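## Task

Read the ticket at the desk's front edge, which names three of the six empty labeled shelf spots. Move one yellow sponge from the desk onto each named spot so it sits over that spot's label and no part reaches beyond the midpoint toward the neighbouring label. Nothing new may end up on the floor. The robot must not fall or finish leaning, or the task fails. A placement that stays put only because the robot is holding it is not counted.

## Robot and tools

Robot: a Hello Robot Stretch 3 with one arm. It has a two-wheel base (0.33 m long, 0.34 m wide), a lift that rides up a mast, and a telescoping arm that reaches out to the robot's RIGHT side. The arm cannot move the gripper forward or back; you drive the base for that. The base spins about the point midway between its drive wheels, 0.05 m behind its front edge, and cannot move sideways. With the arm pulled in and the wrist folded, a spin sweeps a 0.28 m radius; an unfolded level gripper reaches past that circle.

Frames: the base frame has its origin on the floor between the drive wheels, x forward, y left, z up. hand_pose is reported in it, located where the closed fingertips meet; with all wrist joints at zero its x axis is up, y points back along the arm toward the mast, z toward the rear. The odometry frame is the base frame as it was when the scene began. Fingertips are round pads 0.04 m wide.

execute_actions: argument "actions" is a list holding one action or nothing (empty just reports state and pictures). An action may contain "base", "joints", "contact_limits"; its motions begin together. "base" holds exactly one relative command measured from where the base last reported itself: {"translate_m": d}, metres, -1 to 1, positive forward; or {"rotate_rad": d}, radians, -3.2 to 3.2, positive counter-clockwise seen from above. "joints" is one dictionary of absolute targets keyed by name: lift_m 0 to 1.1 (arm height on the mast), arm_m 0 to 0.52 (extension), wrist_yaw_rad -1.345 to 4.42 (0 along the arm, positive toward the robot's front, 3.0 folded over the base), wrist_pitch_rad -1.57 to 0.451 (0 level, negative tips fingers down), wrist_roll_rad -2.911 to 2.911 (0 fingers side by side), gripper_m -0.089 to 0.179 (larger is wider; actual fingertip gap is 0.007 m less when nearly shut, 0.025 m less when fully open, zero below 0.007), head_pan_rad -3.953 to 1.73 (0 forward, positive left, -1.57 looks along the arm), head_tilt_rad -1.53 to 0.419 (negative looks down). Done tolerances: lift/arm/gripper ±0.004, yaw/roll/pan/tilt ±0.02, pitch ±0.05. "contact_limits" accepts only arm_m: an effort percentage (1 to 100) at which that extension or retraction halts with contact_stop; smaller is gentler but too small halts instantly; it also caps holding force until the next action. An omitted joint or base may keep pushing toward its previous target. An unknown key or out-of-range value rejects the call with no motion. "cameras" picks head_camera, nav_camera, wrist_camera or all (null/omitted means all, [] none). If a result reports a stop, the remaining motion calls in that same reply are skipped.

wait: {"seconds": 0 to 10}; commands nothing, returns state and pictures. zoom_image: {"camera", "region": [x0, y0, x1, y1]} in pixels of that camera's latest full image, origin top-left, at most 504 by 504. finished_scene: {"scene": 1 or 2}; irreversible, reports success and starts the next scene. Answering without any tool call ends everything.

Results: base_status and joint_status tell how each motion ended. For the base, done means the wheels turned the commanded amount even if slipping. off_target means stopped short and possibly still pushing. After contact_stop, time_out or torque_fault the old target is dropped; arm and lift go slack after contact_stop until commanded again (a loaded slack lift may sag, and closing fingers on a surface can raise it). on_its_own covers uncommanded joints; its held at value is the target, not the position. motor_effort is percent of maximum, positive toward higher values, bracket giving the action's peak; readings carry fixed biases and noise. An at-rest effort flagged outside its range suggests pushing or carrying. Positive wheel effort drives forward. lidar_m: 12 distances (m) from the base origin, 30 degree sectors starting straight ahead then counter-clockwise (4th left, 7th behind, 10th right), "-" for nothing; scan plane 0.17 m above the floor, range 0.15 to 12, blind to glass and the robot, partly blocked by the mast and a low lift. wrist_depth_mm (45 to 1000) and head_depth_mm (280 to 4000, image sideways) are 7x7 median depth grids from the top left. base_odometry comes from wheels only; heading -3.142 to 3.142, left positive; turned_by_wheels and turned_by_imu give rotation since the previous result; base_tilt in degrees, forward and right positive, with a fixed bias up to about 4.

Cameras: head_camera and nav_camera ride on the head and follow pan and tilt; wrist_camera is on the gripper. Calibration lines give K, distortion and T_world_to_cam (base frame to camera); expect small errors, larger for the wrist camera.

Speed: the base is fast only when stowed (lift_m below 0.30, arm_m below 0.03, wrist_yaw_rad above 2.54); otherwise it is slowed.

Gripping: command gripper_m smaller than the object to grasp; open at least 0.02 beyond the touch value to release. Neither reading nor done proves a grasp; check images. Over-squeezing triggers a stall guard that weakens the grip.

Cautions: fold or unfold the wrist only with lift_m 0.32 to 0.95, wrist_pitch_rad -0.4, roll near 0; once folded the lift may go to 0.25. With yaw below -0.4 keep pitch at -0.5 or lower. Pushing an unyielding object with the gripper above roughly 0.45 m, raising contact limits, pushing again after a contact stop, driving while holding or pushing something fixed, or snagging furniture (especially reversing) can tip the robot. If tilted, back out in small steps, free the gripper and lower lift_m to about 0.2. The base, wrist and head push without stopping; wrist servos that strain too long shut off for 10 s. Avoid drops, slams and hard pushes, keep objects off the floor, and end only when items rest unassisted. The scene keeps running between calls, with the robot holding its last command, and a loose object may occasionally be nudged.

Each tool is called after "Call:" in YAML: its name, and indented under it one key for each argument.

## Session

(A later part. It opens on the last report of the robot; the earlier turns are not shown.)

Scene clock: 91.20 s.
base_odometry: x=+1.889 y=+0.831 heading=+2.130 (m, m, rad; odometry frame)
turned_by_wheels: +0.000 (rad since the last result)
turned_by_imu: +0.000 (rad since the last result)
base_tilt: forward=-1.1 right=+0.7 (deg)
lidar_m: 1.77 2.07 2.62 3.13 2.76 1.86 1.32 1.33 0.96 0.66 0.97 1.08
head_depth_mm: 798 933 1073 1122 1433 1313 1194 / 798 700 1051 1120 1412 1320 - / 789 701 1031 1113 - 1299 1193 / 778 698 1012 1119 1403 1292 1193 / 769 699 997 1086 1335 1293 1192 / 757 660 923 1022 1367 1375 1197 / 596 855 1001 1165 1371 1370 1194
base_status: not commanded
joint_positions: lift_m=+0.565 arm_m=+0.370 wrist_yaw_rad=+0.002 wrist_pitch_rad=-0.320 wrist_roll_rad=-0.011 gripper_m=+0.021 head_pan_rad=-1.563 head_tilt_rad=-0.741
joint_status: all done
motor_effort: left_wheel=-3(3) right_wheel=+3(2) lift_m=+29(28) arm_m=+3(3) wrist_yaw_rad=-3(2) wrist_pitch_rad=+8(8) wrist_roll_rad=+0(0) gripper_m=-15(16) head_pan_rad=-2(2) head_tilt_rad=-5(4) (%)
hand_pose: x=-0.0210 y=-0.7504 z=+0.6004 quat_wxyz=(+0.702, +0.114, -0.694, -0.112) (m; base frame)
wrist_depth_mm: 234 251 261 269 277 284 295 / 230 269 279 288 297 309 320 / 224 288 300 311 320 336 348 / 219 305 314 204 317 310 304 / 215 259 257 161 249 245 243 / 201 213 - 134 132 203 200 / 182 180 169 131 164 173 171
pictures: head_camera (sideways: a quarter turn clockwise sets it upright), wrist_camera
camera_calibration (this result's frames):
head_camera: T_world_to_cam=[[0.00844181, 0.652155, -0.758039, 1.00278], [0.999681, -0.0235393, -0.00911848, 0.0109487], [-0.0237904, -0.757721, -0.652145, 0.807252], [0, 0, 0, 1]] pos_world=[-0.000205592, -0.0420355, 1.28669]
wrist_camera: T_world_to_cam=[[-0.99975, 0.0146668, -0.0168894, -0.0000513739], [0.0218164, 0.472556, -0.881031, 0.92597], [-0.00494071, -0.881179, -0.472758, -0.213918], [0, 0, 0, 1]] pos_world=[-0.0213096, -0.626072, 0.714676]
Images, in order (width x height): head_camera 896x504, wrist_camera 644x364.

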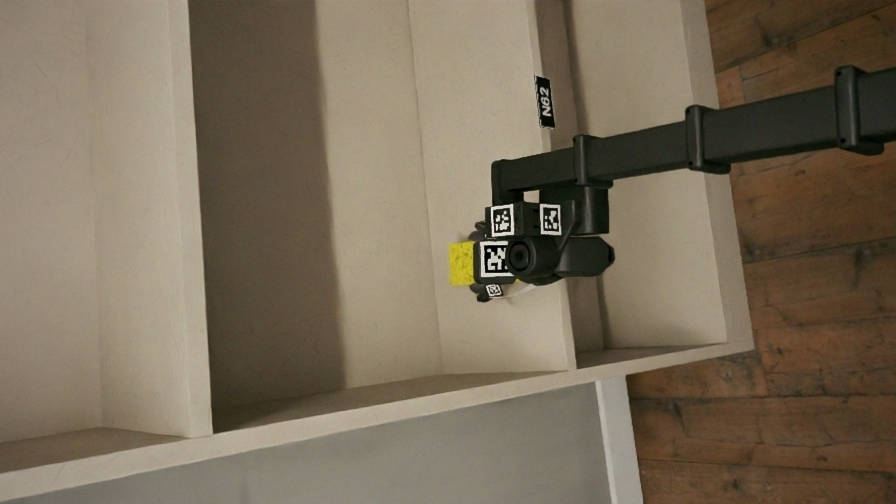

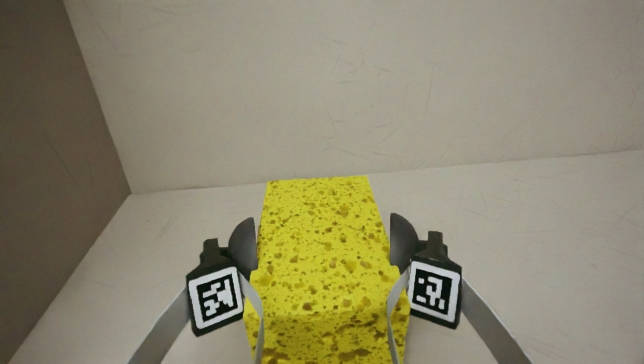

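Call:
execute_actions:
  actions:
    - {"joints":{"lift_m":0.555}}
  cameras: []

Call:
execute_actions:
  actions:
    - {"joints":{"gripper_m":0.12}}
  cameras: []

Call:
execute_actions:
  actions:
    - {"joints":{"arm_m":0.1,"lift_m":0.57}}
  cameras: ["wrist_camera"]

Call:
execute_actions:
  actions:
    - {"base":{"rotate_rad":-1.65},"joints":{"arm_m":0,"lift_m":0.29,"wrist_yaw_rad":2.62,"gripper_m":0.05}}
  cameras: []

Call:
execute_actions:
  actions:
    - {"base":{"translate_m":-1}}
  cameras: []

Call:
execute_actions:
  actions:
    - {"base":{"translate_m":-1}}
  cameras: []

Call:
execute_actions:
  actions:
    - {"base":{"translate_m":-0.45},"joints":{"lift_m":0.75}}
  cameras: []

Call:
execute_actions:
  actions:
    - {"base":{"rotate_rad":-1.37},"joints":{"lift_m":1.03,"wrist_yaw_rad":0,"gripper_m":0.15,"head_tilt_rad":-0.55}}

Scene clock: 94.33 s.
base_odometry: x=+1.889 y=+0.831 heading=+2.130 (m, m, rad; odometry frame)
turned_by_wheels: +0.000 (rad since the last result)
turned_by_imu: +0.001 (rad since the last result)
base_tilt: forward=-1.2 right=+0.6 (deg)
lidar_m: 1.77 2.07 2.63 3.16 2.77 1.86 1.33 1.33 0.96 0.66 0.97 1.08
head_depth_mm: 800 932 1073 1119 1432 1315 1195 / 794 702 1053 1116 1420 1316 - / 790 700 1030 1112 - 1300 1196 / 778 703 1013 1116 1379 1285 1189 / 770 699 994 1082 1340 1282 1197 / 760 657 924 1024 1357 1360 1193 / 595 852 1001 1155 1375 1375 1197
base_status: not commanded
joint_positions: lift_m=+0.555 arm_m=+0.370 wrist_yaw_rad=+0.002 wrist_pitch_rad=-0.320 wrist_roll_rad=-0.011 gripper_m=+0.021 head_pan_rad=-1.563 head_tilt_rad=-0.741
joint_status: all done
motor_effort: left_wheel=-3(3) right_wheel=+3(3) lift_m=+29(30) arm_m=+3(3) wrist_yaw_rad=-3(2) wrist_pitch_rad=+8(8) wrist_roll_rad=+0(0) gripper_m=-15(15) head_pan_rad=-3(2) head_tilt_rad=-4(5) (%)
hand_pose: x=-0.0210 y=-0.7504 z=+0.5904 quat_wxyz=(+0.702, +0.114, -0.694, -0.112) (m; base frame)
wrist_depth_mm: 234 252 260 268 275 286 296 / 228 269 278 290 297 309 321 / 224 288 302 310 323 335 345 / 220 296 304 204 295 287 286 / 214 243 241 161 235 230 225 / 195 200 - 134 132 190 187 / 170 168 158 131 154 161 160
pictures: none
No camera images: the call's "cameras" was empty. Leave "cameras" out to get every camera's image.

Scene clock: 95.83 s.
base_odometry: x=+1.889 y=+0.831 heading=+2.130 (m, m, rad; odometry frame)
turned_by_wheels: +0.000 (rad since the last result)
turned_by_imu: +0.000 (rad since the last result)
base_tilt: forward=-1.1 right=+0.7 (deg)
lidar_m: 1.77 2.07 2.62 3.15 2.75 1.87 1.32 1.33 0.95 0.66 0.97 1.08
head_depth_mm: 798 932 1070 1115 1436 1319 1194 / 798 698 1046 1117 1415 1321 - / 790 704 1030 1116 - 1296 1187 / 778 699 1013 1125 1382 1295 1190 / 768 696 995 1080 1339 1282 1201 / 756 660 922 1028 1357 1360 1197 / 593 855 1011 1161 1375 1368 1192
base_status: not commanded
joint_positions: lift_m=+0.555 arm_m=+0.370 wrist_yaw_rad=+0.002 wrist_pitch_rad=-0.320 wrist_roll_rad=-0.011 gripper_m=+0.120 head_pan_rad=-1.563 head_tilt_rad=-0.741
joint_status: all done
motor_effort: left_wheel=-3(3) right_wheel=+2(3) lift_m=+29(29) arm_m=+3(3) wrist_yaw_rad=-2(2) wrist_pitch_rad=+8(8) wrist_roll_rad=+0(0) gripper_m=+0(84) head_pan_rad=-1(3) head_tilt_rad=-5(5) (%)
hand_pose: x=-0.0210 y=-0.7504 z=+0.5904 quat_wxyz=(+0.702, +0.114, -0.694, -0.112) (m; base frame)
wrist_depth_mm: 232 253 260 269 276 286 297 / 228 270 277 287 296 310 319 / 225 288 300 312 322 334 343 / 218 294 305 210 298 289 284 / 216 244 239 164 228 238 227 / 194 207 184 136 179 - 187 / 173 163 162 133 154 158 160
pictures: none
No camera images: the call's "cameras" was empty. Leave "cameras" out to get every camera's image.

Scene clock: 99.03 s.
base_odometry: x=+1.889 y=+0.831 heading=+2.130 (m, m, rad; odometry frame)
turned_by_wheels: +0.000 (rad since the last result)
turned_by_imu: +0.001 (rad since the last result)
base_tilt: forward=-1.1 right=+0.6 (deg)
lidar_m: 1.77 2.08 2.62 3.16 2.77 1.86 1.32 1.33 0.95 0.65 0.97 1.08
head_depth_mm: 797 931 1066 1122 1444 1323 1197 / 798 700 1051 1115 1414 1317 - / 789 701 1029 1119 1416 1321 - / 777 700 1012 1098 1378 1315 - / 768 699 996 1089 1302 1279 1193 / 756 660 925 1025 1351 1369 1191 / 593 854 1004 1158 1374 1366 1191
base_status: not commanded
joint_positions: lift_m=+0.570 arm_m=+0.100 wrist_yaw_rad=+0.002 wrist_pitch_rad=-0.320 wrist_roll_rad=-0.011 gripper_m=+0.120 head_pan_rad=-1.563 head_tilt_rad=-0.741
joint_status: all done
motor_effort: left_wheel=-3(3) right_wheel=+3(2) lift_m=+37(37) arm_m=-1(3) wrist_yaw_rad=-2(3) wrist_pitch_rad=+8(8) wrist_roll_rad=+0(0) gripper_m=+0(1) head_pan_rad=-2(3) head_tilt_rad=-5(6) (%)
hand_pose: x=-0.0211 y=-0.4809 z=+0.6051 quat_wxyz=(+0.702, +0.114, -0.694, -0.112) (m; base frame)
wrist_depth_mm: 506 304 499 518 535 547 558 / 533 322 527 548 570 572 592 / 572 343 469 397 443 440 429 / 627 380 341 348 368 370 670 / 668 680 653 697 730 755 700 / 717 732 723 752 779 - 714 / 762 763 649 677 675 646 659
pictures: wrist_camera
camera_calibration (this result's frames):
wrist_camera: T_world_to_cam=[[-0.999749, 0.0147412, -0.0168895, -0.00390665], [0.0218517, 0.472547, -0.881034, 0.802748], [-0.00500638, -0.881182, -0.472751, 0.0257936], [0, 0, 0, 1]] pos_world=[-0.0213179, -0.35655, 0.719376]
Images, in order (width x height): wrist_camera 644x364.

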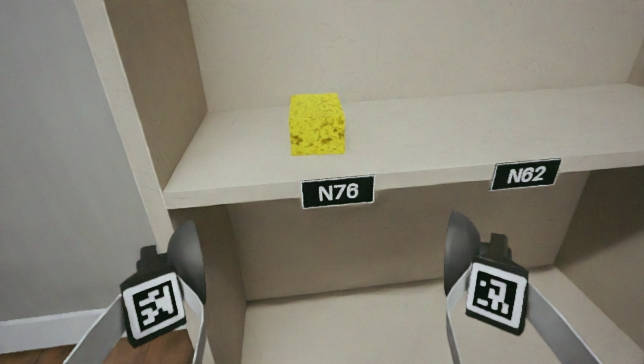

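Scene clock: 102.90 s.
base_odometry: x=+1.889 y=+0.831 heading=+0.480 (m, m, rad; odometry frame)
turned_by_wheels: -1.650 (rad since the last result)
turned_by_imu: -1.663 (rad since the last result)
base_tilt: forward=-1.1 right=+0.6 (deg)
lidar_m: 0.79 0.66 1.08 1.76 2.05 2.47 3.45 3.11 1.93 1.33 1.32 0.96
head_depth_mm: 1681 1912 2193 1946 1602 1379 1200 / 1632 1847 2149 1941 1615 1372 1203 / 1600 1824 2055 1946 1611 1364 1199 / 1561 1752 2010 1944 1597 1374 1197 / 1521 1711 1955 1935 1625 1368 1189 / 1498 1652 1878 1882 1598 1377 1193 / 1454 1629 1598 1582 1608 1371 1197
base_status: done
joint_positions: lift_m=+0.290 arm_m=+0.000 wrist_yaw_rad=+2.617 wrist_pitch_rad=-0.319 wrist_roll_rad=-0.011 gripper_m=+0.050 head_pan_rad=-1.563 head_tilt_rad=-0.741
joint_status: all done
motor_effort: left_wheel=+4(12) right_wheel=-3(8) lift_m=+29(28) arm_m=-1(4) wrist_yaw_rad=+4(4) wrist_pitch_rad=+8(8) wrist_roll_rad=+0(0) gripper_m=+0(83) head_pan_rad=-3(1) head_tilt_rad=-4(4) (%)
hand_pose: x=+0.0968 y=+0.0588 z=+0.3255 quat_wxyz=(+0.290, +0.700, -0.071, +0.649) (m; base frame)
wrist_depth_mm: - - - - 965 805 595 / - - - - - 860 637 / - - - - - 879 665 / 911 915 902 870 875 826 640 / 714 721 716 696 706 640 553 / 580 573 - 574 - 550 539 / 502 493 479 490 477 475 465
pictures: none
No camera images: the call's "cameras" was empty. Leave "cameras" out to get every camera's image.

Scene clock: 107.90 s.
base_odometry: x=+1.002 y=+0.369 heading=+0.480 (m, m, rad; odometry frame)
turned_by_wheels: +0.000 (rad since the last result)
turned_by_imu: +0.005 (rad since the last result)
base_tilt: forward=-1.1 right=+0.6 (deg)
lidar_m: 1.91 1.77 2.07 1.85 1.86 2.25 2.16 2.18 2.14 1.92 1.89 1.84
head_depth_mm: 1853 2093 2302 1949 1622 1364 1196 / 1831 2050 2287 1935 1603 1367 1207 / 1782 1994 2251 1947 1604 1367 1199 / 1733 1964 2191 1937 1611 1367 1194 / 1707 1901 2177 1948 1611 1369 1194 / 1652 1836 2119 1940 1600 1374 1195 / 1618 1815 2056 1954 1617 1376 1202
base_status: done
joint_positions: lift_m=+0.290 arm_m=+0.000 wrist_yaw_rad=+2.617 wrist_pitch_rad=-0.319 wrist_roll_rad=-0.011 gripper_m=+0.050 head_pan_rad=-1.563 head_tilt_rad=-0.741
joint_status: not commanded
motor_effort: left_wheel=+4(10) right_wheel=-2(10) lift_m=+29(29) arm_m=-1(1) wrist_yaw_rad=+3(4) wrist_pitch_rad=+8(8) wrist_roll_rad=+0(0) gripper_m=+0(1) head_pan_rad=-2(2) head_tilt_rad=-4(4) (%)
hand_pose: x=+0.0967 y=+0.0588 z=+0.3255 quat_wxyz=(+0.290, +0.700, -0.070, +0.649) (m; base frame)
wrist_depth_mm: - - - - - - - / - - - - - - - / - - - - - - - / 920 906 906 862 852 865 832 / 716 709 718 689 695 669 660 / 587 586 - 575 - 554 553 / 498 496 483 489 478 473 466
pictures: none
No camera images: the call's "cameras" was empty. Leave "cameras" out to get every camera's image.

Scene clock: 112.90 s.
base_odometry: x=+0.115 y=-0.093 heading=+0.480 (m, m, rad; odometry frame)
turned_by_wheels: +0.000 (rad since the last result)
turned_by_imu: +0.005 (rad since the last result)
base_tilt: forward=-1.1 right=+0.6 (deg)
lidar_m: 2.65 2.67 1.86 1.67 1.67 2.02 1.42 1.27 1.66 2.08 2.12 2.57
head_depth_mm: 2036 2309 2463 1940 1612 1366 1192 / 1986 2261 2414 1949 1598 1369 1193 / 1915 2169 2378 1942 1609 1371 1201 / 1896 2102 2330 1950 1603 1366 1195 / 1855 2063 2297 1945 1600 1367 1189 / 1803 2013 2260 1936 1602 1372 1191 / 1775 1990 2217 1935 1603 1370 1190
base_status: done
joint_positions: lift_m=+0.290 arm_m=+0.000 wrist_yaw_rad=+2.617 wrist_pitch_rad=-0.319 wrist_roll_rad=-0.011 gripper_m=+0.050 head_pan_rad=-1.563 head_tilt_rad=-0.741
joint_status: not commanded
motor_effort: left_wheel=+3(9) right_wheel=-2(11) lift_m=+29(29) arm_m=-1(1) wrist_yaw_rad=+4(3) wrist_pitch_rad=+8(8) wrist_roll_rad=+0(0) gripper_m=+0(0) head_pan_rad=-2(2) head_tilt_rad=-4(5) (%)
hand_pose: x=+0.0967 y=+0.0588 z=+0.3255 quat_wxyz=(+0.290, +0.700, -0.070, +0.649) (m; base frame)
wrist_depth_mm: - - - - - - - / - - - - - - - / - - - - - - - / 926 899 902 887 859 857 838 / 734 715 716 703 712 677 657 / 578 580 - 567 - 562 545 / 495 498 479 483 474 471 460
pictures: none
No camera images: the call's "cameras" was empty. Leave "cameras" out to get every camera's image.

Scene clock: 118.93 s.
base_odometry: x=-0.284 y=-0.301 heading=+0.480 (m, m, rad; odometry frame)
turned_by_wheels: +0.000 (rad since the last result)
turned_by_imu: +0.003 (rad since the last result)
base_tilt: forward=-1.1 right=+0.7 (deg)
lidar_m: 3.14 2.80 1.75 1.58 1.59 1.55 0.96 0.79 0.94 2.18 2.18 2.67
head_depth_mm: 2107 2299 2486 1938 1609 1369 - / 2084 2318 2470 1950 1603 1367 - / 2039 2273 2491 1932 1609 1365 - / 1974 2204 2366 1947 1606 1373 - / 1934 2138 2341 1935 1614 1366 - / 1881 2099 2279 1948 1606 1370 1196 / 1837 2061 2281 1939 1603 1372 1190
base_status: done
joint_positions: lift_m=+0.750 arm_m=+0.000 wrist_yaw_rad=+2.617 wrist_pitch_rad=-0.319 wrist_roll_rad=-0.011 gripper_m=+0.050 head_pan_rad=-1.563 head_tilt_rad=-0.741
joint_status: all done
motor_effort: left_wheel=+3(9) right_wheel=-2(8) lift_m=+37(38) arm_m=-1(1) wrist_yaw_rad=+3(3) wrist_pitch_rad=+8(8) wrist_roll_rad=+0(0) gripper_m=+1(0) head_pan_rad=-1(2) head_tilt_rad=-4(4) (%)
hand_pose: x=+0.0967 y=+0.0589 z=+0.7853 quat_wxyz=(+0.290, +0.700, -0.070, +0.649) (m; base frame)
wrist_depth_mm: - - - - - - - / - - - - - - - / - - - - - - - / - - - - - - - / - - - - - - - / - - - - - - - / - - 955 - 990 968 959
pictures: none
No camera images: the call's "cameras" was empty. Leave "cameras" out to get every camera's image.

Scene clock: 122.30 s.
base_odometry: x=-0.284 y=-0.301 heading=-0.890 (m, m, rad; odometry frame)
turned_by_wheels: -1.370 (rad since the last result)
turned_by_imu: -1.381 (rad since the last result)
base_tilt: forward=-1.1 right=+0.6 (deg)
lidar_m: 2.18 2.29 3.09 3.09 2.21 1.63 1.58 1.65 1.44 0.97 0.78 1.37
head_depth_mm: 1197 1300 - - - - - / 1193 1304 974 - - - - / 1183 1294 1008 - - - - / 1181 1295 1011 - - - - / 1184 1282 983 738 1754 1566 1301 / 1173 1278 979 697 1752 1514 1319 / 1171 1278 983 698 1161 1521 1285
base_status: done
joint_positions: lift_m=+1.030 arm_m=+0.000 wrist_yaw_rad=+0.002 wrist_pitch_rad=-0.319 wrist_roll_rad=-0.011 gripper_m=+0.150 head_pan_rad=-1.563 head_tilt_rad=-0.556
joint_status: all done
motor_effort: left_wheel=+4(10) right_wheel=-3(6) lift_m=+37(39) arm_m=-1(1) wrist_yaw_rad=-3(3) wrist_pitch_rad=+8(8) wrist_roll_rad=+0(0) gripper_m=+0(84) head_pan_rad=-2(1) head_tilt_rad=+2(20) (%)
hand_pose: x=-0.0209 y=-0.3809 z=+1.0653 quat_wxyz=(+0.702, +0.114, -0.694, -0.111) (m; base frame)
wrist_depth_mm: - - - - - - - / - - - - 985 - - / 655 665 636 587 573 705 - / 479 466 459 450 446 440 - / - 660 - - - - - / - - - - - - - / - - - - - - -
pictures: head_camera (sideways: a quarter turn clockwise sets it upright), nav_camera (sideways: a quarter turn counterclockwise sets it upright), wrist_camera
camera_calibration (this result's frames):
head_camera: T_world_to_cam=[[0.00967258, 0.502098, -0.864757, 1.1419], [0.999687, -0.024825, -0.00323213, 0.00328676], [-0.0230904, -0.864454, -0.502181, 0.612149], [0, 0, 0, 1]] pos_world=[-0.000196072, -0.0440878, 1.29488]
nav_camera: T_world_to_cam=[[0.0159571, -0.478726, 0.877819, -1.10114], [-0.998783, 0.0333535, 0.0363456, 0.0131211], [-0.0466779, -0.877331, -0.477611, 0.585289], [0, 0, 0, 1]] pos_world=[0.0579962, -0.0140893, 1.24566]
wrist_camera: T_world_to_cam=[[-0.999756, 0.0142082, -0.0169003, 0.00232347], [0.0216067, 0.472061, -0.881301, 1.16101], [-0.0045437, -0.881451, -0.472253, 0.330777], [0, 0, 0, 1]] pos_world=[-0.0212597, -0.256536, 1.17945]
Images, in order (width x height): head_camera 896x504, nav_camera 672x504, wrist_camera 644x364.

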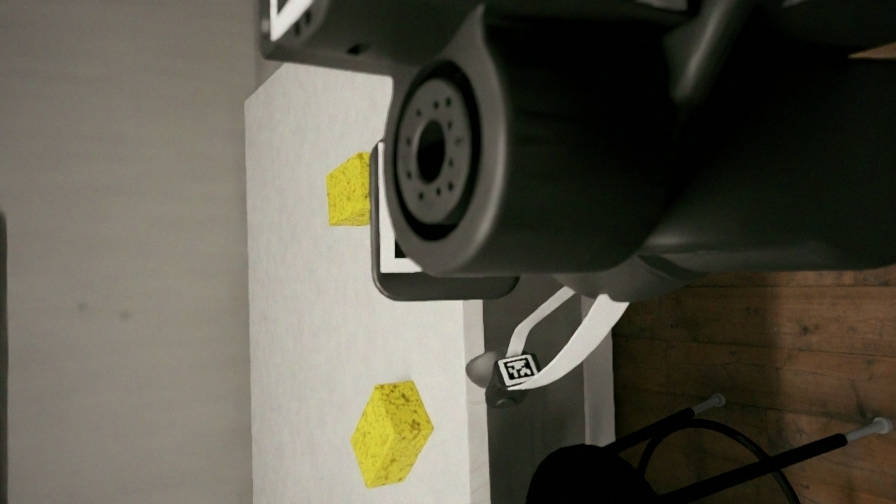

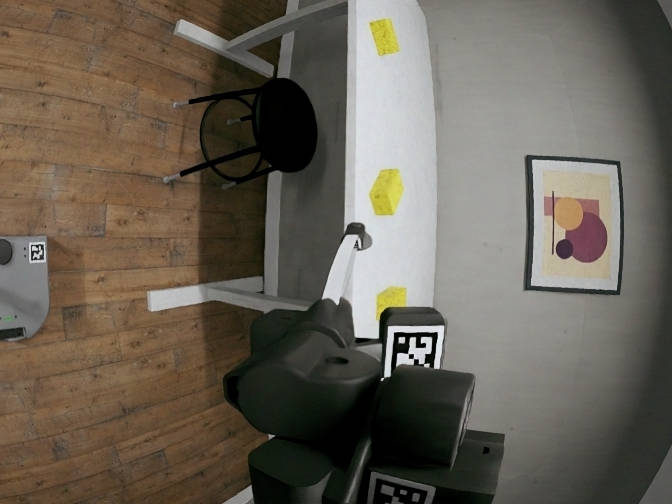

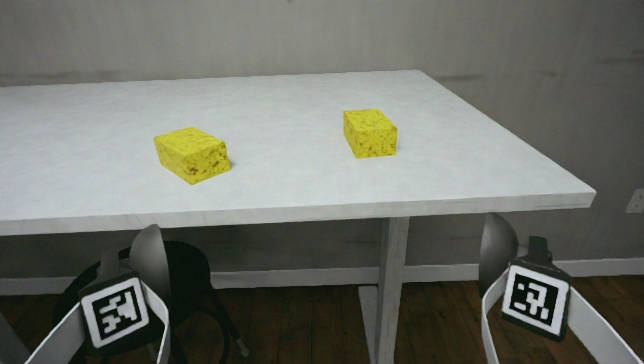

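Call:
execute_actions:
  actions:
    - {"joints":{"wrist_yaw_rad":0.85,"arm_m":0.42}}
  cameras: ["wrist_camera"]

Scene clock: 127.63 s.
base_odometry: x=-0.284 y=-0.301 heading=-0.890 (m, m, rad; odometry frame)
turned_by_wheels: +0.000 (rad since the last result)
turned_by_imu: +0.001 (rad since the last result)
base_tilt: forward=-1.1 right=+0.6 (deg)
lidar_m: 2.17 2.29 3.08 3.10 2.21 1.63 1.58 1.65 1.44 0.97 0.79 1.37
head_depth_mm: 1196 - 913 734 1777 1552 1302 / 1193 - 973 734 1777 1560 1306 / 1175 - 976 736 1700 1445 1306 / 1186 - 864 736 1755 1554 1318 / 1178 1254 863 738 1753 1556 1306 / 1181 1281 921 694 1745 1515 1313 / 1170 1282 1048 699 1168 1524 1285
base_status: not commanded
joint_positions: lift_m=+1.030 arm_m=+0.420 wrist_yaw_rad=+0.848 wrist_pitch_rad=-0.319 wrist_roll_rad=-0.011 gripper_m=+0.150 head_pan_rad=-1.563 head_tilt_rad=-0.556
joint_status: all done
motor_effort: left_wheel=+4(4) right_wheel=-4(3) lift_m=+37(37) arm_m=+3(3) wrist_yaw_rad=+3(4) wrist_pitch_rad=+8(8) wrist_roll_rad=+0(0) gripper_m=+1(1) head_pan_rad=-2(2) head_tilt_rad=+3(3) (%)
hand_pose: x=+0.1553 y=-0.7208 z=+1.0653 quat_wxyz=(+0.686, +0.389, -0.586, +0.187) (m; base frame)
wrist_depth_mm: - - - - 802 654 552 / - - - 986 822 688 581 / 681 643 641 617 597 575 574 / 458 451 454 449 446 434 426 / 385 372 356 356 348 353 336 / 323 - 294 231 289 - 282 / - 244 242 197 245 241 237
pictures: wrist_camera
camera_calibration (this result's frames):
wrist_camera: T_world_to_cam=[[-0.673901, -0.738629, -0.0169006, -0.409884], [-0.338879, 0.329347, -0.881301, 1.27075], [0.65652, -0.588182, -0.472253, 0.140731], [0, 0, 0, 1]] pos_world=[0.0620167, -0.638495, 1.17945]
Images, in order (width x height): wrist_camera 644x364.

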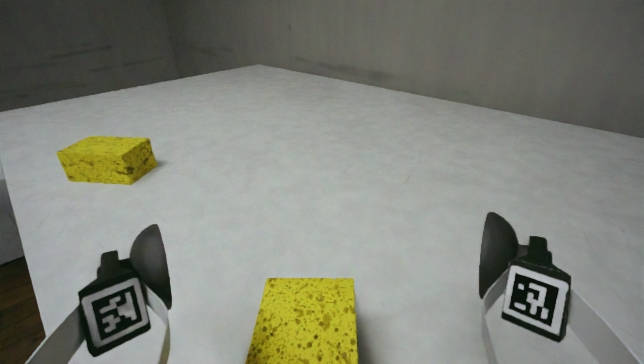

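Call:
execute_actions:
  actions:
    - {"joints":{"lift_m":0.955,"arm_m":0.405}}
  cameras: ["wrist_camera"]

Call:
execute_actions:
  actions:
    - {"joints":{"gripper_m":0.02}}
  cameras: []

Call:
execute_actions:
  actions:
    - {"joints":{"lift_m":0.98}}
  cameras: []

Call:
execute_actions:
  actions:
    - {"joints":{"arm_m":0.25,"wrist_yaw_rad":1.5}}
  cameras: ["wrist_camera"]

Call:
execute_actions:
  actions:
    - {"base":{"rotate_rad":1.81},"joints":{"arm_m":0,"lift_m":0.65,"head_tilt_rad":-0.75}}
  cameras: []

Call:
execute_actions:
  actions:
    - {"base":{"translate_m":0.58},"joints":{"wrist_yaw_rad":2.62,"lift_m":0.29}}
  cameras: []

Call:
execute_actions:
  actions:
    - {"base":{"translate_m":1.0}}
  cameras: []

Call:
execute_actions:
  actions:
    - {"base":{"translate_m":1.0}}
  cameras: []

Call:
execute_actions:
  actions:
    - {"base":{"rotate_rad":1.31},"joints":{"lift_m":0.63,"wrist_yaw_rad":0}}
  cameras: ["head_camera","wrist_camera"]

Scene clock: 131.83 s.
base_odometry: x=-0.284 y=-0.301 heading=-0.890 (m, m, rad; odometry frame)
turned_by_wheels: +0.000 (rad since the last result)
turned_by_imu: +0.001 (rad since the last result)
base_tilt: forward=-1.1 right=+0.7 (deg)
lidar_m: 2.18 2.29 3.08 3.10 2.21 1.64 1.58 1.65 1.44 0.97 0.79 1.37
head_depth_mm: 1194 1305 1393 - 1761 1545 1304 / 1188 1296 - 735 1752 1562 1304 / 1185 1281 754 736 1690 1435 1296 / 1180 1275 - 703 1752 1557 1305 / 1177 1284 1124 705 1727 1553 1309 / 1174 1280 975 683 1749 1524 1316 / 1173 1277 977 676 1163 1517 1277
base_status: not commanded
joint_positions: lift_m=+0.955 arm_m=+0.405 wrist_yaw_rad=+0.848 wrist_pitch_rad=-0.319 wrist_roll_rad=-0.011 gripper_m=+0.150 head_pan_rad=-1.563 head_tilt_rad=-0.556
joint_status: all done
motor_effort: left_wheel=+4(4) right_wheel=-4(3) lift_m=+29(28) arm_m=-1(3) wrist_yaw_rad=+2(3) wrist_pitch_rad=+8(8) wrist_roll_rad=+0(0) gripper_m=+0(1) head_pan_rad=-3(2) head_tilt_rad=+3(3) (%)
hand_pose: x=+0.1553 y=-0.7063 z=+0.9906 quat_wxyz=(+0.686, +0.389, -0.586, +0.187) (m; base frame)
wrist_depth_mm: - - - - 818 671 571 / 771 711 678 659 632 613 544 / 434 428 421 409 402 389 378 / 315 309 301 205 290 285 279 / 254 246 228 162 228 237 224 / 214 - 182 133 183 - 185 / - 162 155 132 157 160 157
pictures: wrist_camera
camera_calibration (this result's frames):
wrist_camera: T_world_to_cam=[[-0.6739, -0.738629, -0.0169005, -0.400421], [-0.338877, 0.329345, -0.881302, 1.20012], [0.656522, -0.588183, -0.472251, 0.113986], [0, 0, 0, 1]] pos_world=[0.0620167, -0.623973, 1.10473]
Images, in order (width x height): wrist_camera 644x364.

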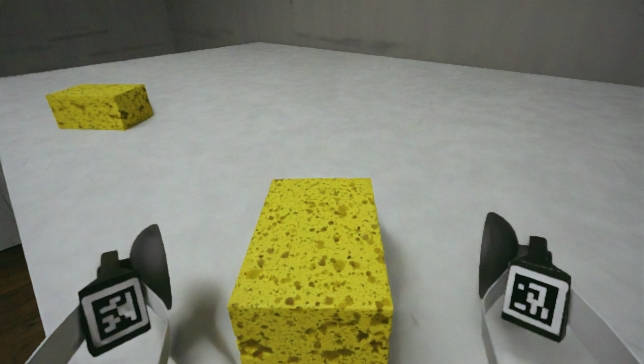

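Scene clock: 133.63 s.
base_odometry: x=-0.284 y=-0.301 heading=-0.890 (m, m, rad; odometry frame)
turned_by_wheels: +0.000 (rad since the last result)
turned_by_imu: +0.000 (rad since the last result)
base_tilt: forward=-1.1 right=+0.7 (deg)
lidar_m: 2.17 2.28 3.06 3.10 2.21 1.64 1.58 1.65 1.44 0.97 0.79 1.37
head_depth_mm: 1192 1314 1399 - 1741 1550 1311 / 1191 1304 - 735 1766 1552 1311 / 1181 1273 754 735 1704 1431 1296 / 1183 1270 - 703 1752 1552 1308 / 1178 1290 1120 705 1750 1550 1307 / 1177 1280 1015 682 1756 1526 1313 / 1172 1276 983 705 1164 1518 1290
base_status: not commanded
joint_positions: lift_m=+0.955 arm_m=+0.405 wrist_yaw_rad=+0.848 wrist_pitch_rad=-0.318 wrist_roll_rad=-0.011 gripper_m=+0.021 head_pan_rad=-1.563 head_tilt_rad=-0.556
joint_status: all done
motor_effort: left_wheel=+4(4) right_wheel=-4(3) lift_m=+29(29) arm_m=-1(1) wrist_yaw_rad=+3(3) wrist_pitch_rad=+7(8) wrist_roll_rad=+0(0) gripper_m=-17(91) head_pan_rad=-2(2) head_tilt_rad=+2(2) (%)
hand_pose: x=+0.1554 y=-0.7063 z=+0.9908 quat_wxyz=(+0.686, +0.388, -0.586, +0.187) (m; base frame)
wrist_depth_mm: - - - - 806 660 571 / 770 737 692 663 653 611 556 / 436 426 424 415 403 392 384 / 318 311 305 202 292 287 281 / 256 241 239 161 229 227 224 / 208 198 137 133 130 188 185 / - 167 156 133 152 160 158
pictures: none
No camera images: the call's "cameras" was empty. Leave "cameras" out to get every camera's image.

Scene clock: 134.63 s.
base_odometry: x=-0.284 y=-0.301 heading=-0.890 (m, m, rad; odometry frame)
turned_by_wheels: +0.000 (rad since the last result)
turned_by_imu: +0.000 (rad since the last result)
base_tilt: forward=-1.1 right=+0.7 (deg)
lidar_m: 2.18 2.29 3.08 3.12 2.22 1.64 1.58 1.64 1.44 0.97 0.79 1.37
head_depth_mm: 1200 1316 - 1645 1793 1567 1304 / 1191 1283 918 735 1753 1555 1311 / 1186 1263 796 736 1708 1444 1302 / 1182 1268 - 738 1744 1565 1305 / 1178 1277 1038 720 1755 1557 1313 / 1181 1276 1046 705 1734 1513 1316 / 1178 1268 1016 703 1169 1517 1280
base_status: not commanded
joint_positions: lift_m=+0.980 arm_m=+0.405 wrist_yaw_rad=+0.848 wrist_pitch_rad=-0.318 wrist_roll_rad=-0.011 gripper_m=+0.021 head_pan_rad=-1.563 head_tilt_rad=-0.556
joint_status: all done
motor_effort: left_wheel=+4(4) right_wheel=-3(4) lift_m=+37(35) arm_m=-1(1) wrist_yaw_rad=+3(3) wrist_pitch_rad=+8(8) wrist_roll_rad=+0(0) gripper_m=-16(15) head_pan_rad=-2(3) head_tilt_rad=+2(2) (%)
hand_pose: x=+0.1554 y=-0.7063 z=+1.0155 quat_wxyz=(+0.686, +0.388, -0.586, +0.187) (m; base frame)
wrist_depth_mm: - - - - 822 653 569 / - 863 814 774 744 656 573 / 469 449 494 481 463 458 447 / 368 363 354 202 343 336 328 / 299 283 277 160 269 266 260 / 252 231 137 134 130 220 217 / - 196 182 132 178 187 185
pictures: none
No camera images: the call's "cameras" was empty. Leave "cameras" out to get every camera's image.

Scene clock: 137.03 s.
base_odometry: x=-0.284 y=-0.301 heading=-0.890 (m, m, rad; odometry frame)
turned_by_wheels: +0.000 (rad since the last result)
turned_by_imu: +0.000 (rad since the last result)
base_tilt: forward=-1.1 right=+0.7 (deg)
lidar_m: 2.17 2.29 3.08 3.12 2.21 1.63 1.58 1.65 1.44 0.96 0.79 1.37
head_depth_mm: 1186 1302 - 1645 1770 1550 1308 / 1189 1296 - 736 1753 1556 1311 / 1187 1276 - 736 1699 1431 1304 / 1174 1288 - - 1762 1553 1303 / 1182 1283 976 - 1755 1565 1306 / 1174 1283 1048 - 1744 1523 1311 / 1178 1273 978 723 1095 1527 1293
base_status: not commanded
joint_positions: lift_m=+0.980 arm_m=+0.250 wrist_yaw_rad=+1.498 wrist_pitch_rad=-0.318 wrist_roll_rad=-0.011 gripper_m=+0.021 head_pan_rad=-1.563 head_tilt_rad=-0.556
joint_status: all done
motor_effort: left_wheel=+4(4) right_wheel=-3(3) lift_m=+37(37) arm_m=-1(1) wrist_yaw_rad=+2(5) wrist_pitch_rad=+7(7) wrist_roll_rad=+0(0) gripper_m=-17(17) head_pan_rad=-2(2) head_tilt_rad=+2(3) (%)
hand_pose: x=+0.2138 y=-0.4125 z=+1.0155 quat_wxyz=(+0.590, +0.555, -0.432, +0.396) (m; base frame)
wrist_depth_mm: - - - - - - - / - - - - 732 709 695 / - - - - 569 462 451 / - - - 202 - 353 334 / - - - 161 - - 263 / - - 137 133 130 737 227 / - - - 132 797 638 571
pictures: wrist_camera
camera_calibration (this result's frames):
wrist_camera: T_world_to_cam=[[-0.0894334, -0.995849, -0.0169158, -0.374656], [-0.468233, 0.0570281, -0.881763, 1.06097], [0.879068, -0.0709385, -0.471389, 0.425024], [0, 0, 0, 1]] pos_world=[0.0896507, -0.403455, 1.12954]
Images, in order (width x height): wrist_camera 644x364.

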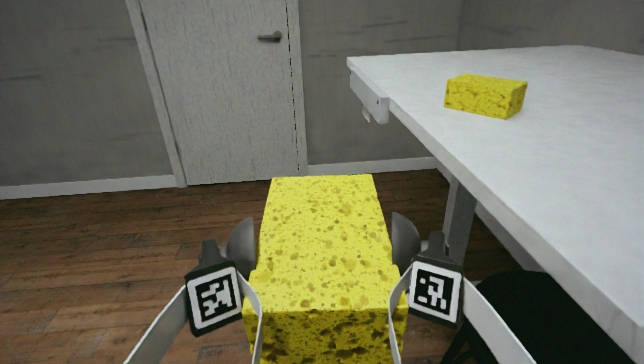

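Scene clock: 140.87 s.
base_odometry: x=-0.284 y=-0.301 heading=+0.920 (m, m, rad; odometry frame)
turned_by_wheels: +1.810 (rad since the last result)
turned_by_imu: +1.826 (rad since the last result)
base_tilt: forward=-1.1 right=+0.7 (deg)
lidar_m: 3.08 1.84 1.58 1.58 1.62 0.97 0.79 0.94 2.18 2.18 2.53 3.10
head_depth_mm: 1848 2048 2271 1940 1613 1373 1204 / 1871 2091 2281 1946 1601 1373 1219 / 1909 2144 2346 1939 1609 1373 1244 / 1972 2197 2379 1947 1610 1357 1213 / 2017 2257 2416 1943 1602 1363 1193 / 2045 2299 2460 1955 1600 1373 1203 / 2083 2361 2490 1934 1606 1375 1192
base_status: done
joint_positions: lift_m=+0.650 arm_m=+0.000 wrist_yaw_rad=+1.498 wrist_pitch_rad=-0.319 wrist_roll_rad=-0.011 gripper_m=+0.021 head_pan_rad=-1.563 head_tilt_rad=-0.741
joint_status: all done
motor_effort: left_wheel=-3(8) right_wheel=+3(7) lift_m=+29(31) arm_m=-1(5) wrist_yaw_rad=+2(3) wrist_pitch_rad=+7(7) wrist_roll_rad=+0(0) gripper_m=-16(16) head_pan_rad=+0(1) head_tilt_rad=-3(21) (%)
hand_pose: x=+0.2138 y=-0.1624 z=+0.6857 quat_wxyz=(+0.590, +0.555, -0.431, +0.396) (m; base frame)
wrist_depth_mm: - - - - - - - / - - - - - - - / - - - - - - - / - - - 201 - - - / - - - 161 - - - / - - 137 134 130 - - / 890 909 831 132 803 873 851
pictures: none
No camera images: the call's "cameras" was empty. Leave "cameras" out to get every camera's image.

Scene clock: 146.80 s.
base_odometry: x=+0.067 y=+0.160 heading=+0.920 (m, m, rad; odometry frame)
turned_by_wheels: +0.000 (rad since the last result)
turned_by_imu: -0.001 (rad since the last result)
base_tilt: forward=-1.1 right=+0.6 (deg)
lidar_m: 2.51 1.67 1.43 1.44 1.66 1.51 1.36 1.49 2.32 2.34 2.70 2.56
head_depth_mm: 1960 2203 2374 1936 1608 1375 1200 / 2027 2262 2409 1948 1606 1378 1196 / 2069 2321 2457 1939 1615 1380 1205 / 2083 2323 2490 1951 1602 1362 1200 / 2117 2376 2450 1932 1595 1377 1193 / 2199 2484 2472 1942 1611 1368 1198 / 2211 2535 2461 1947 1609 1371 1192
base_status: done
joint_positions: lift_m=+0.290 arm_m=+0.000 wrist_yaw_rad=+2.617 wrist_pitch_rad=-0.320 wrist_roll_rad=-0.011 gripper_m=+0.021 head_pan_rad=-1.563 head_tilt_rad=-0.741
joint_status: all done
motor_effort: left_wheel=-3(11) right_wheel=+2(9) lift_m=+29(29) arm_m=-1(1) wrist_yaw_rad=+3(4) wrist_pitch_rad=+8(8) wrist_roll_rad=+0(0) gripper_m=-16(16) head_pan_rad=-2(2) head_tilt_rad=-4(4) (%)
hand_pose: x=+0.0967 y=+0.0588 z=+0.3255 quat_wxyz=(+0.290, +0.700, -0.070, +0.649) (m; base frame)
wrist_depth_mm: - - - - - - - / - - - - - - - / - - - - - - - / 934 913 882 202 880 847 837 / 720 709 697 161 674 667 656 / 592 580 137 133 130 555 546 / 497 498 477 132 448 473 465
pictures: none
No camera images: the call's "cameras" was empty. Leave "cameras" out to get every camera's image.

Scene clock: 151.90 s.
base_odometry: x=+0.673 y=+0.956 heading=+0.920 (m, m, rad; odometry frame)
turned_by_wheels: +0.000 (rad since the last result)
turned_by_imu: -0.003 (rad since the last result)
base_tilt: forward=-1.1 right=+0.6 (deg)
lidar_m: 1.53 1.38 1.19 1.18 1.36 2.34 2.37 2.83 2.59 2.38 2.09 1.73
head_depth_mm: 2209 2459 2453 1946 1605 1369 1199 / 2250 2539 2472 1948 1619 1368 1188 / 2284 2561 2469 1952 1613 1382 1192 / 2330 2608 2435 1952 1620 1367 1194 / 2359 2639 2463 1949 1607 1369 1193 / 2432 2446 2458 1958 1611 1366 1186 / 2508 2424 2460 1953 1602 1362 1191
base_status: done
joint_positions: lift_m=+0.290 arm_m=+0.000 wrist_yaw_rad=+2.617 wrist_pitch_rad=-0.320 wrist_roll_rad=-0.011 gripper_m=+0.021 head_pan_rad=-1.563 head_tilt_rad=-0.741
joint_status: not commanded
motor_effort: left_wheel=-2(9) right_wheel=+2(10) lift_m=+29(29) arm_m=-1(1) wrist_yaw_rad=+3(4) wrist_pitch_rad=+8(8) wrist_roll_rad=+0(0) gripper_m=-15(16) head_pan_rad=-2(2) head_tilt_rad=-5(4) (%)
hand_pose: x=+0.0967 y=+0.0588 z=+0.3255 quat_wxyz=(+0.290, +0.700, -0.070, +0.649) (m; base frame)
wrist_depth_mm: 922 - - - - - - / - - - - - - - / - - - - - - - / 932 915 874 202 867 856 821 / 722 708 697 161 674 671 646 / 577 581 137 133 130 555 551 / 494 492 470 132 448 463 470
pictures: none
No camera images: the call's "cameras" was empty. Leave "cameras" out to get every camera's image.

Scene clock: 157.00 s.
base_odometry: x=+1.279 y=+1.752 heading=+0.920 (m, m, rad; odometry frame)
turned_by_wheels: +0.000 (rad since the last result)
turned_by_imu: -0.003 (rad since the last result)
base_tilt: forward=-1.1 right=+0.6 (deg)
lidar_m: 0.82 0.77 0.93 0.93 1.07 1.83 3.40 3.34 2.85 1.18 1.01 0.60
head_depth_mm: 2436 2723 2486 1955 1609 1381 1195 / 2459 2637 2491 1945 1616 1367 1189 / 2503 2405 2446 1972 1603 1376 1199 / 2553 2796 2495 1959 1605 1372 1195 / 2478 1869 2130 1912 1600 1371 1202 / 1683 1810 1590 1803 1598 1368 1198 / 1205 1158 1274 1466 1618 1374 1201
base_status: done
joint_positions: lift_m=+0.290 arm_m=+0.000 wrist_yaw_rad=+2.617 wrist_pitch_rad=-0.320 wrist_roll_rad=-0.011 gripper_m=+0.021 head_pan_rad=-1.563 head_tilt_rad=-0.741
joint_status: not commanded
motor_effort: left_wheel=-2(10) right_wheel=+1(9) lift_m=+29(29) arm_m=-1(1) wrist_yaw_rad=+3(2) wrist_pitch_rad=+8(8) wrist_roll_rad=+0(0) gripper_m=-16(17) head_pan_rad=-2(2) head_tilt_rad=-5(5) (%)
hand_pose: x=+0.0967 y=+0.0588 z=+0.3255 quat_wxyz=(+0.290, +0.700, -0.070, +0.649) (m; base frame)
wrist_depth_mm: 756 799 864 905 - 653 668 / 792 837 906 993 - 696 704 / 840 898 973 - - 759 726 / 871 900 876 203 859 691 649 / 704 699 697 161 669 642 529 / 579 584 137 133 130 553 510 / 497 495 472 132 449 471 468
pictures: none
No camera images: the call's "cameras" was empty. Leave "cameras" out to get every camera's image.

Scene clock: 160.93 s.
base_odometry: x=+1.279 y=+1.752 heading=+2.230 (m, m, rad; odometry frame)
turned_by_wheels: +1.310 (rad since the last result)
turned_by_imu: +1.321 (rad since the last result)
base_tilt: forward=-1.1 right=+0.6 (deg)
lidar_m: 0.93 0.97 1.31 3.49 3.67 2.97 2.42 1.18 0.60 0.82 0.77 0.77
head_depth_mm: 754 593 639 1110 1371 1363 1199 / 744 592 837 861 890 1289 1210 / 746 591 897 1003 929 1231 1195 / 739 593 887 1005 906 683 - / 735 592 881 1001 905 1261 1176 / 729 590 871 992 903 1265 1170 / 728 590 862 981 906 1266 1166
base_status: done
joint_positions: lift_m=+0.630 arm_m=+0.000 wrist_yaw_rad=+0.003 wrist_pitch_rad=-0.320 wrist_roll_rad=-0.011 gripper_m=+0.021 head_pan_rad=-1.563 head_tilt_rad=-0.741
joint_status: all done
motor_effort: left_wheel=-3(13) right_wheel=+3(9) lift_m=+37(39) arm_m=-1(1) wrist_yaw_rad=-3(6) wrist_pitch_rad=+8(8) wrist_roll_rad=+0(0) gripper_m=-17(16) head_pan_rad=-2(2) head_tilt_rad=-4(5) (%)
hand_pose: x=-0.0209 y=-0.3809 z=+0.6651 quat_wxyz=(+0.702, +0.114, -0.694, -0.111) (m; base frame)
wrist_depth_mm: 491 495 498 508 503 336 570 / 533 538 541 535 546 342 605 / 552 546 549 537 522 368 669 / 415 408 396 202 387 375 726 / 355 351 354 161 360 450 801 / 694 740 137 134 129 850 881 / 690 756 706 132 511 819 825
pictures: head_camera (sideways: a quarter turn clockwise sets it upright), wrist_camera
camera_calibration (this result's frames):
head_camera: T_world_to_cam=[[0.00856583, 0.652232, -0.757971, 1.00269], [0.999677, -0.0237294, -0.00912175, 0.010953], [-0.0239357, -0.757648, -0.652225, 0.807356], [0, 0, 0, 1]] pos_world=[-0.000213637, -0.0420327, 1.28668]
wrist_camera: T_world_to_cam=[[-0.999761, 0.0138946, -0.0168853, -0.00449414], [0.0214485, 0.472723, -0.88095, 0.808293], [-0.00425837, -0.881102, -0.472908, 0.142428], [0, 0, 0, 1]] pos_world=[-0.0212232, -0.256542, 0.779345]
Images, in order (width x height): head_camera 896x504, wrist_camera 644x364.

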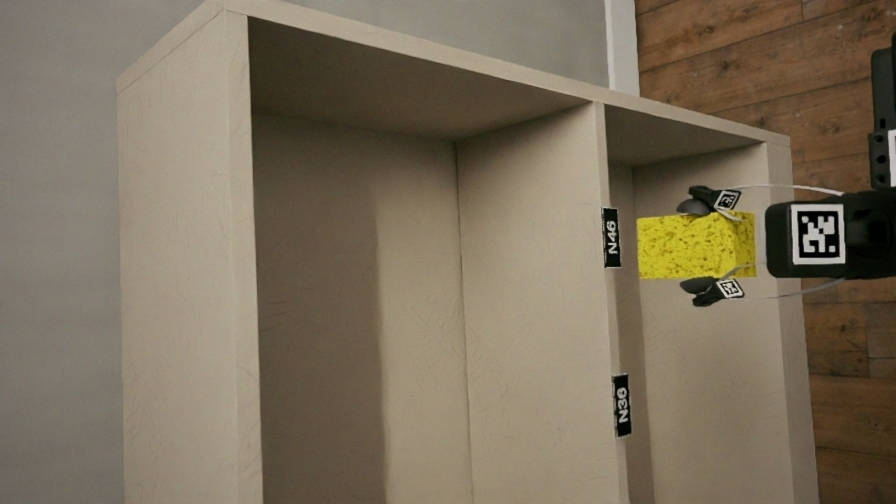

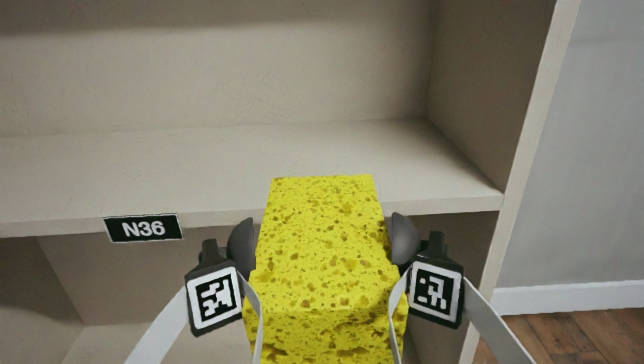

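Call:
execute_actions:
  actions:
    - {"base":{"translate_m":-0.025},"joints":{"lift_m":0.61,"arm_m":0.28}}
  cameras: []

Call:
execute_actions:
  actions:
    - {"joints":{"lift_m":0.585}}
  cameras: []

Scene clock: 164.97 s.
base_odometry: x=+1.294 y=+1.732 heading=+2.230 (m, m, rad; odometry frame)
turned_by_wheels: +0.000 (rad since the last result)
turned_by_imu: +0.001 (rad since the last result)
base_tilt: forward=-1.1 right=+0.6 (deg)
lidar_m: 0.96 1.00 1.34 3.51 3.40 2.93 2.40 1.16 0.59 0.74 0.80 0.79
head_depth_mm: 755 809 917 1137 1359 1361 1217 / 745 592 743 770 929 1400 - / 746 591 899 1003 - 1241 1194 / 741 592 886 1005 - 1266 1179 / 735 592 882 1002 908 1257 1169 / 731 591 870 986 906 1257 1179 / 726 590 864 986 905 1258 1167
base_status: done
joint_positions: lift_m=+0.610 arm_m=+0.280 wrist_yaw_rad=+0.002 wrist_pitch_rad=-0.320 wrist_roll_rad=-0.011 gripper_m=+0.021 head_pan_rad=-1.563 head_tilt_rad=-0.741
joint_status: all done
motor_effort: left_wheel=-4(11) right_wheel=+3(5) lift_m=+29(30) arm_m=+3(6) wrist_yaw_rad=-2(3) wrist_pitch_rad=+8(8) wrist_roll_rad=+0(0) gripper_m=-16(16) head_pan_rad=-2(1) head_tilt_rad=-4(4) (%)
hand_pose: x=-0.0210 y=-0.6604 z=+0.6454 quat_wxyz=(+0.702, +0.114, -0.694, -0.112) (m; base frame)
wrist_depth_mm: 246 248 251 255 257 256 195 / 262 265 269 272 278 273 197 / 282 286 291 292 296 294 198 / 307 309 313 201 320 298 201 / 286 282 279 160 269 264 202 / 232 229 137 133 130 220 203 / 196 196 183 132 178 187 185
pictures: none
No camera images: the call's "cameras" was empty. Leave "cameras" out to get every camera's image.

Scene clock: 165.97 s.
base_odometry: x=+1.294 y=+1.732 heading=+2.230 (m, m, rad; odometry frame)
turned_by_wheels: +0.000 (rad since the last result)
turned_by_imu: +0.000 (rad since the last result)
base_tilt: forward=-1.1 right=+0.6 (deg)
lidar_m: 0.96 0.99 1.35 3.59 3.37 2.92 2.40 1.15 0.59 0.74 0.80 0.78
head_depth_mm: 754 809 915 1137 1355 1368 1192 / 747 592 743 773 929 1409 - / 747 593 898 1006 944 1235 1198 / 740 590 887 994 - 1236 1175 / 737 590 880 1000 900 1278 1173 / 730 589 876 992 902 1270 1169 / 727 590 864 984 906 1263 1170
base_status: not commanded
joint_positions: lift_m=+0.585 arm_m=+0.280 wrist_yaw_rad=+0.002 wrist_pitch_rad=-0.320 wrist_roll_rad=-0.011 gripper_m=+0.021 head_pan_rad=-1.563 head_tilt_rad=-0.741
joint_status: all done
motor_effort: left_wheel=-4(4) right_wheel=+2(3) lift_m=+29(29) arm_m=+3(3) wrist_yaw_rad=-3(2) wrist_pitch_rad=+8(8) wrist_roll_rad=+0(0) gripper_m=-16(16) head_pan_rad=-2(3) head_tilt_rad=-5(5) (%)
hand_pose: x=-0.0210 y=-0.6604 z=+0.6205 quat_wxyz=(+0.702, +0.114, -0.694, -0.112) (m; base frame)
wrist_depth_mm: 246 248 252 254 259 256 195 / 264 265 269 273 276 272 197 / 280 288 290 294 299 291 199 / 296 301 302 202 293 273 201 / 244 241 238 160 229 227 201 / 199 197 137 133 130 189 185 / 168 168 156 132 152 160 159
pictures: none
No camera images: the call's "cameras" was empty. Leave "cameras" out to get every camera's image.


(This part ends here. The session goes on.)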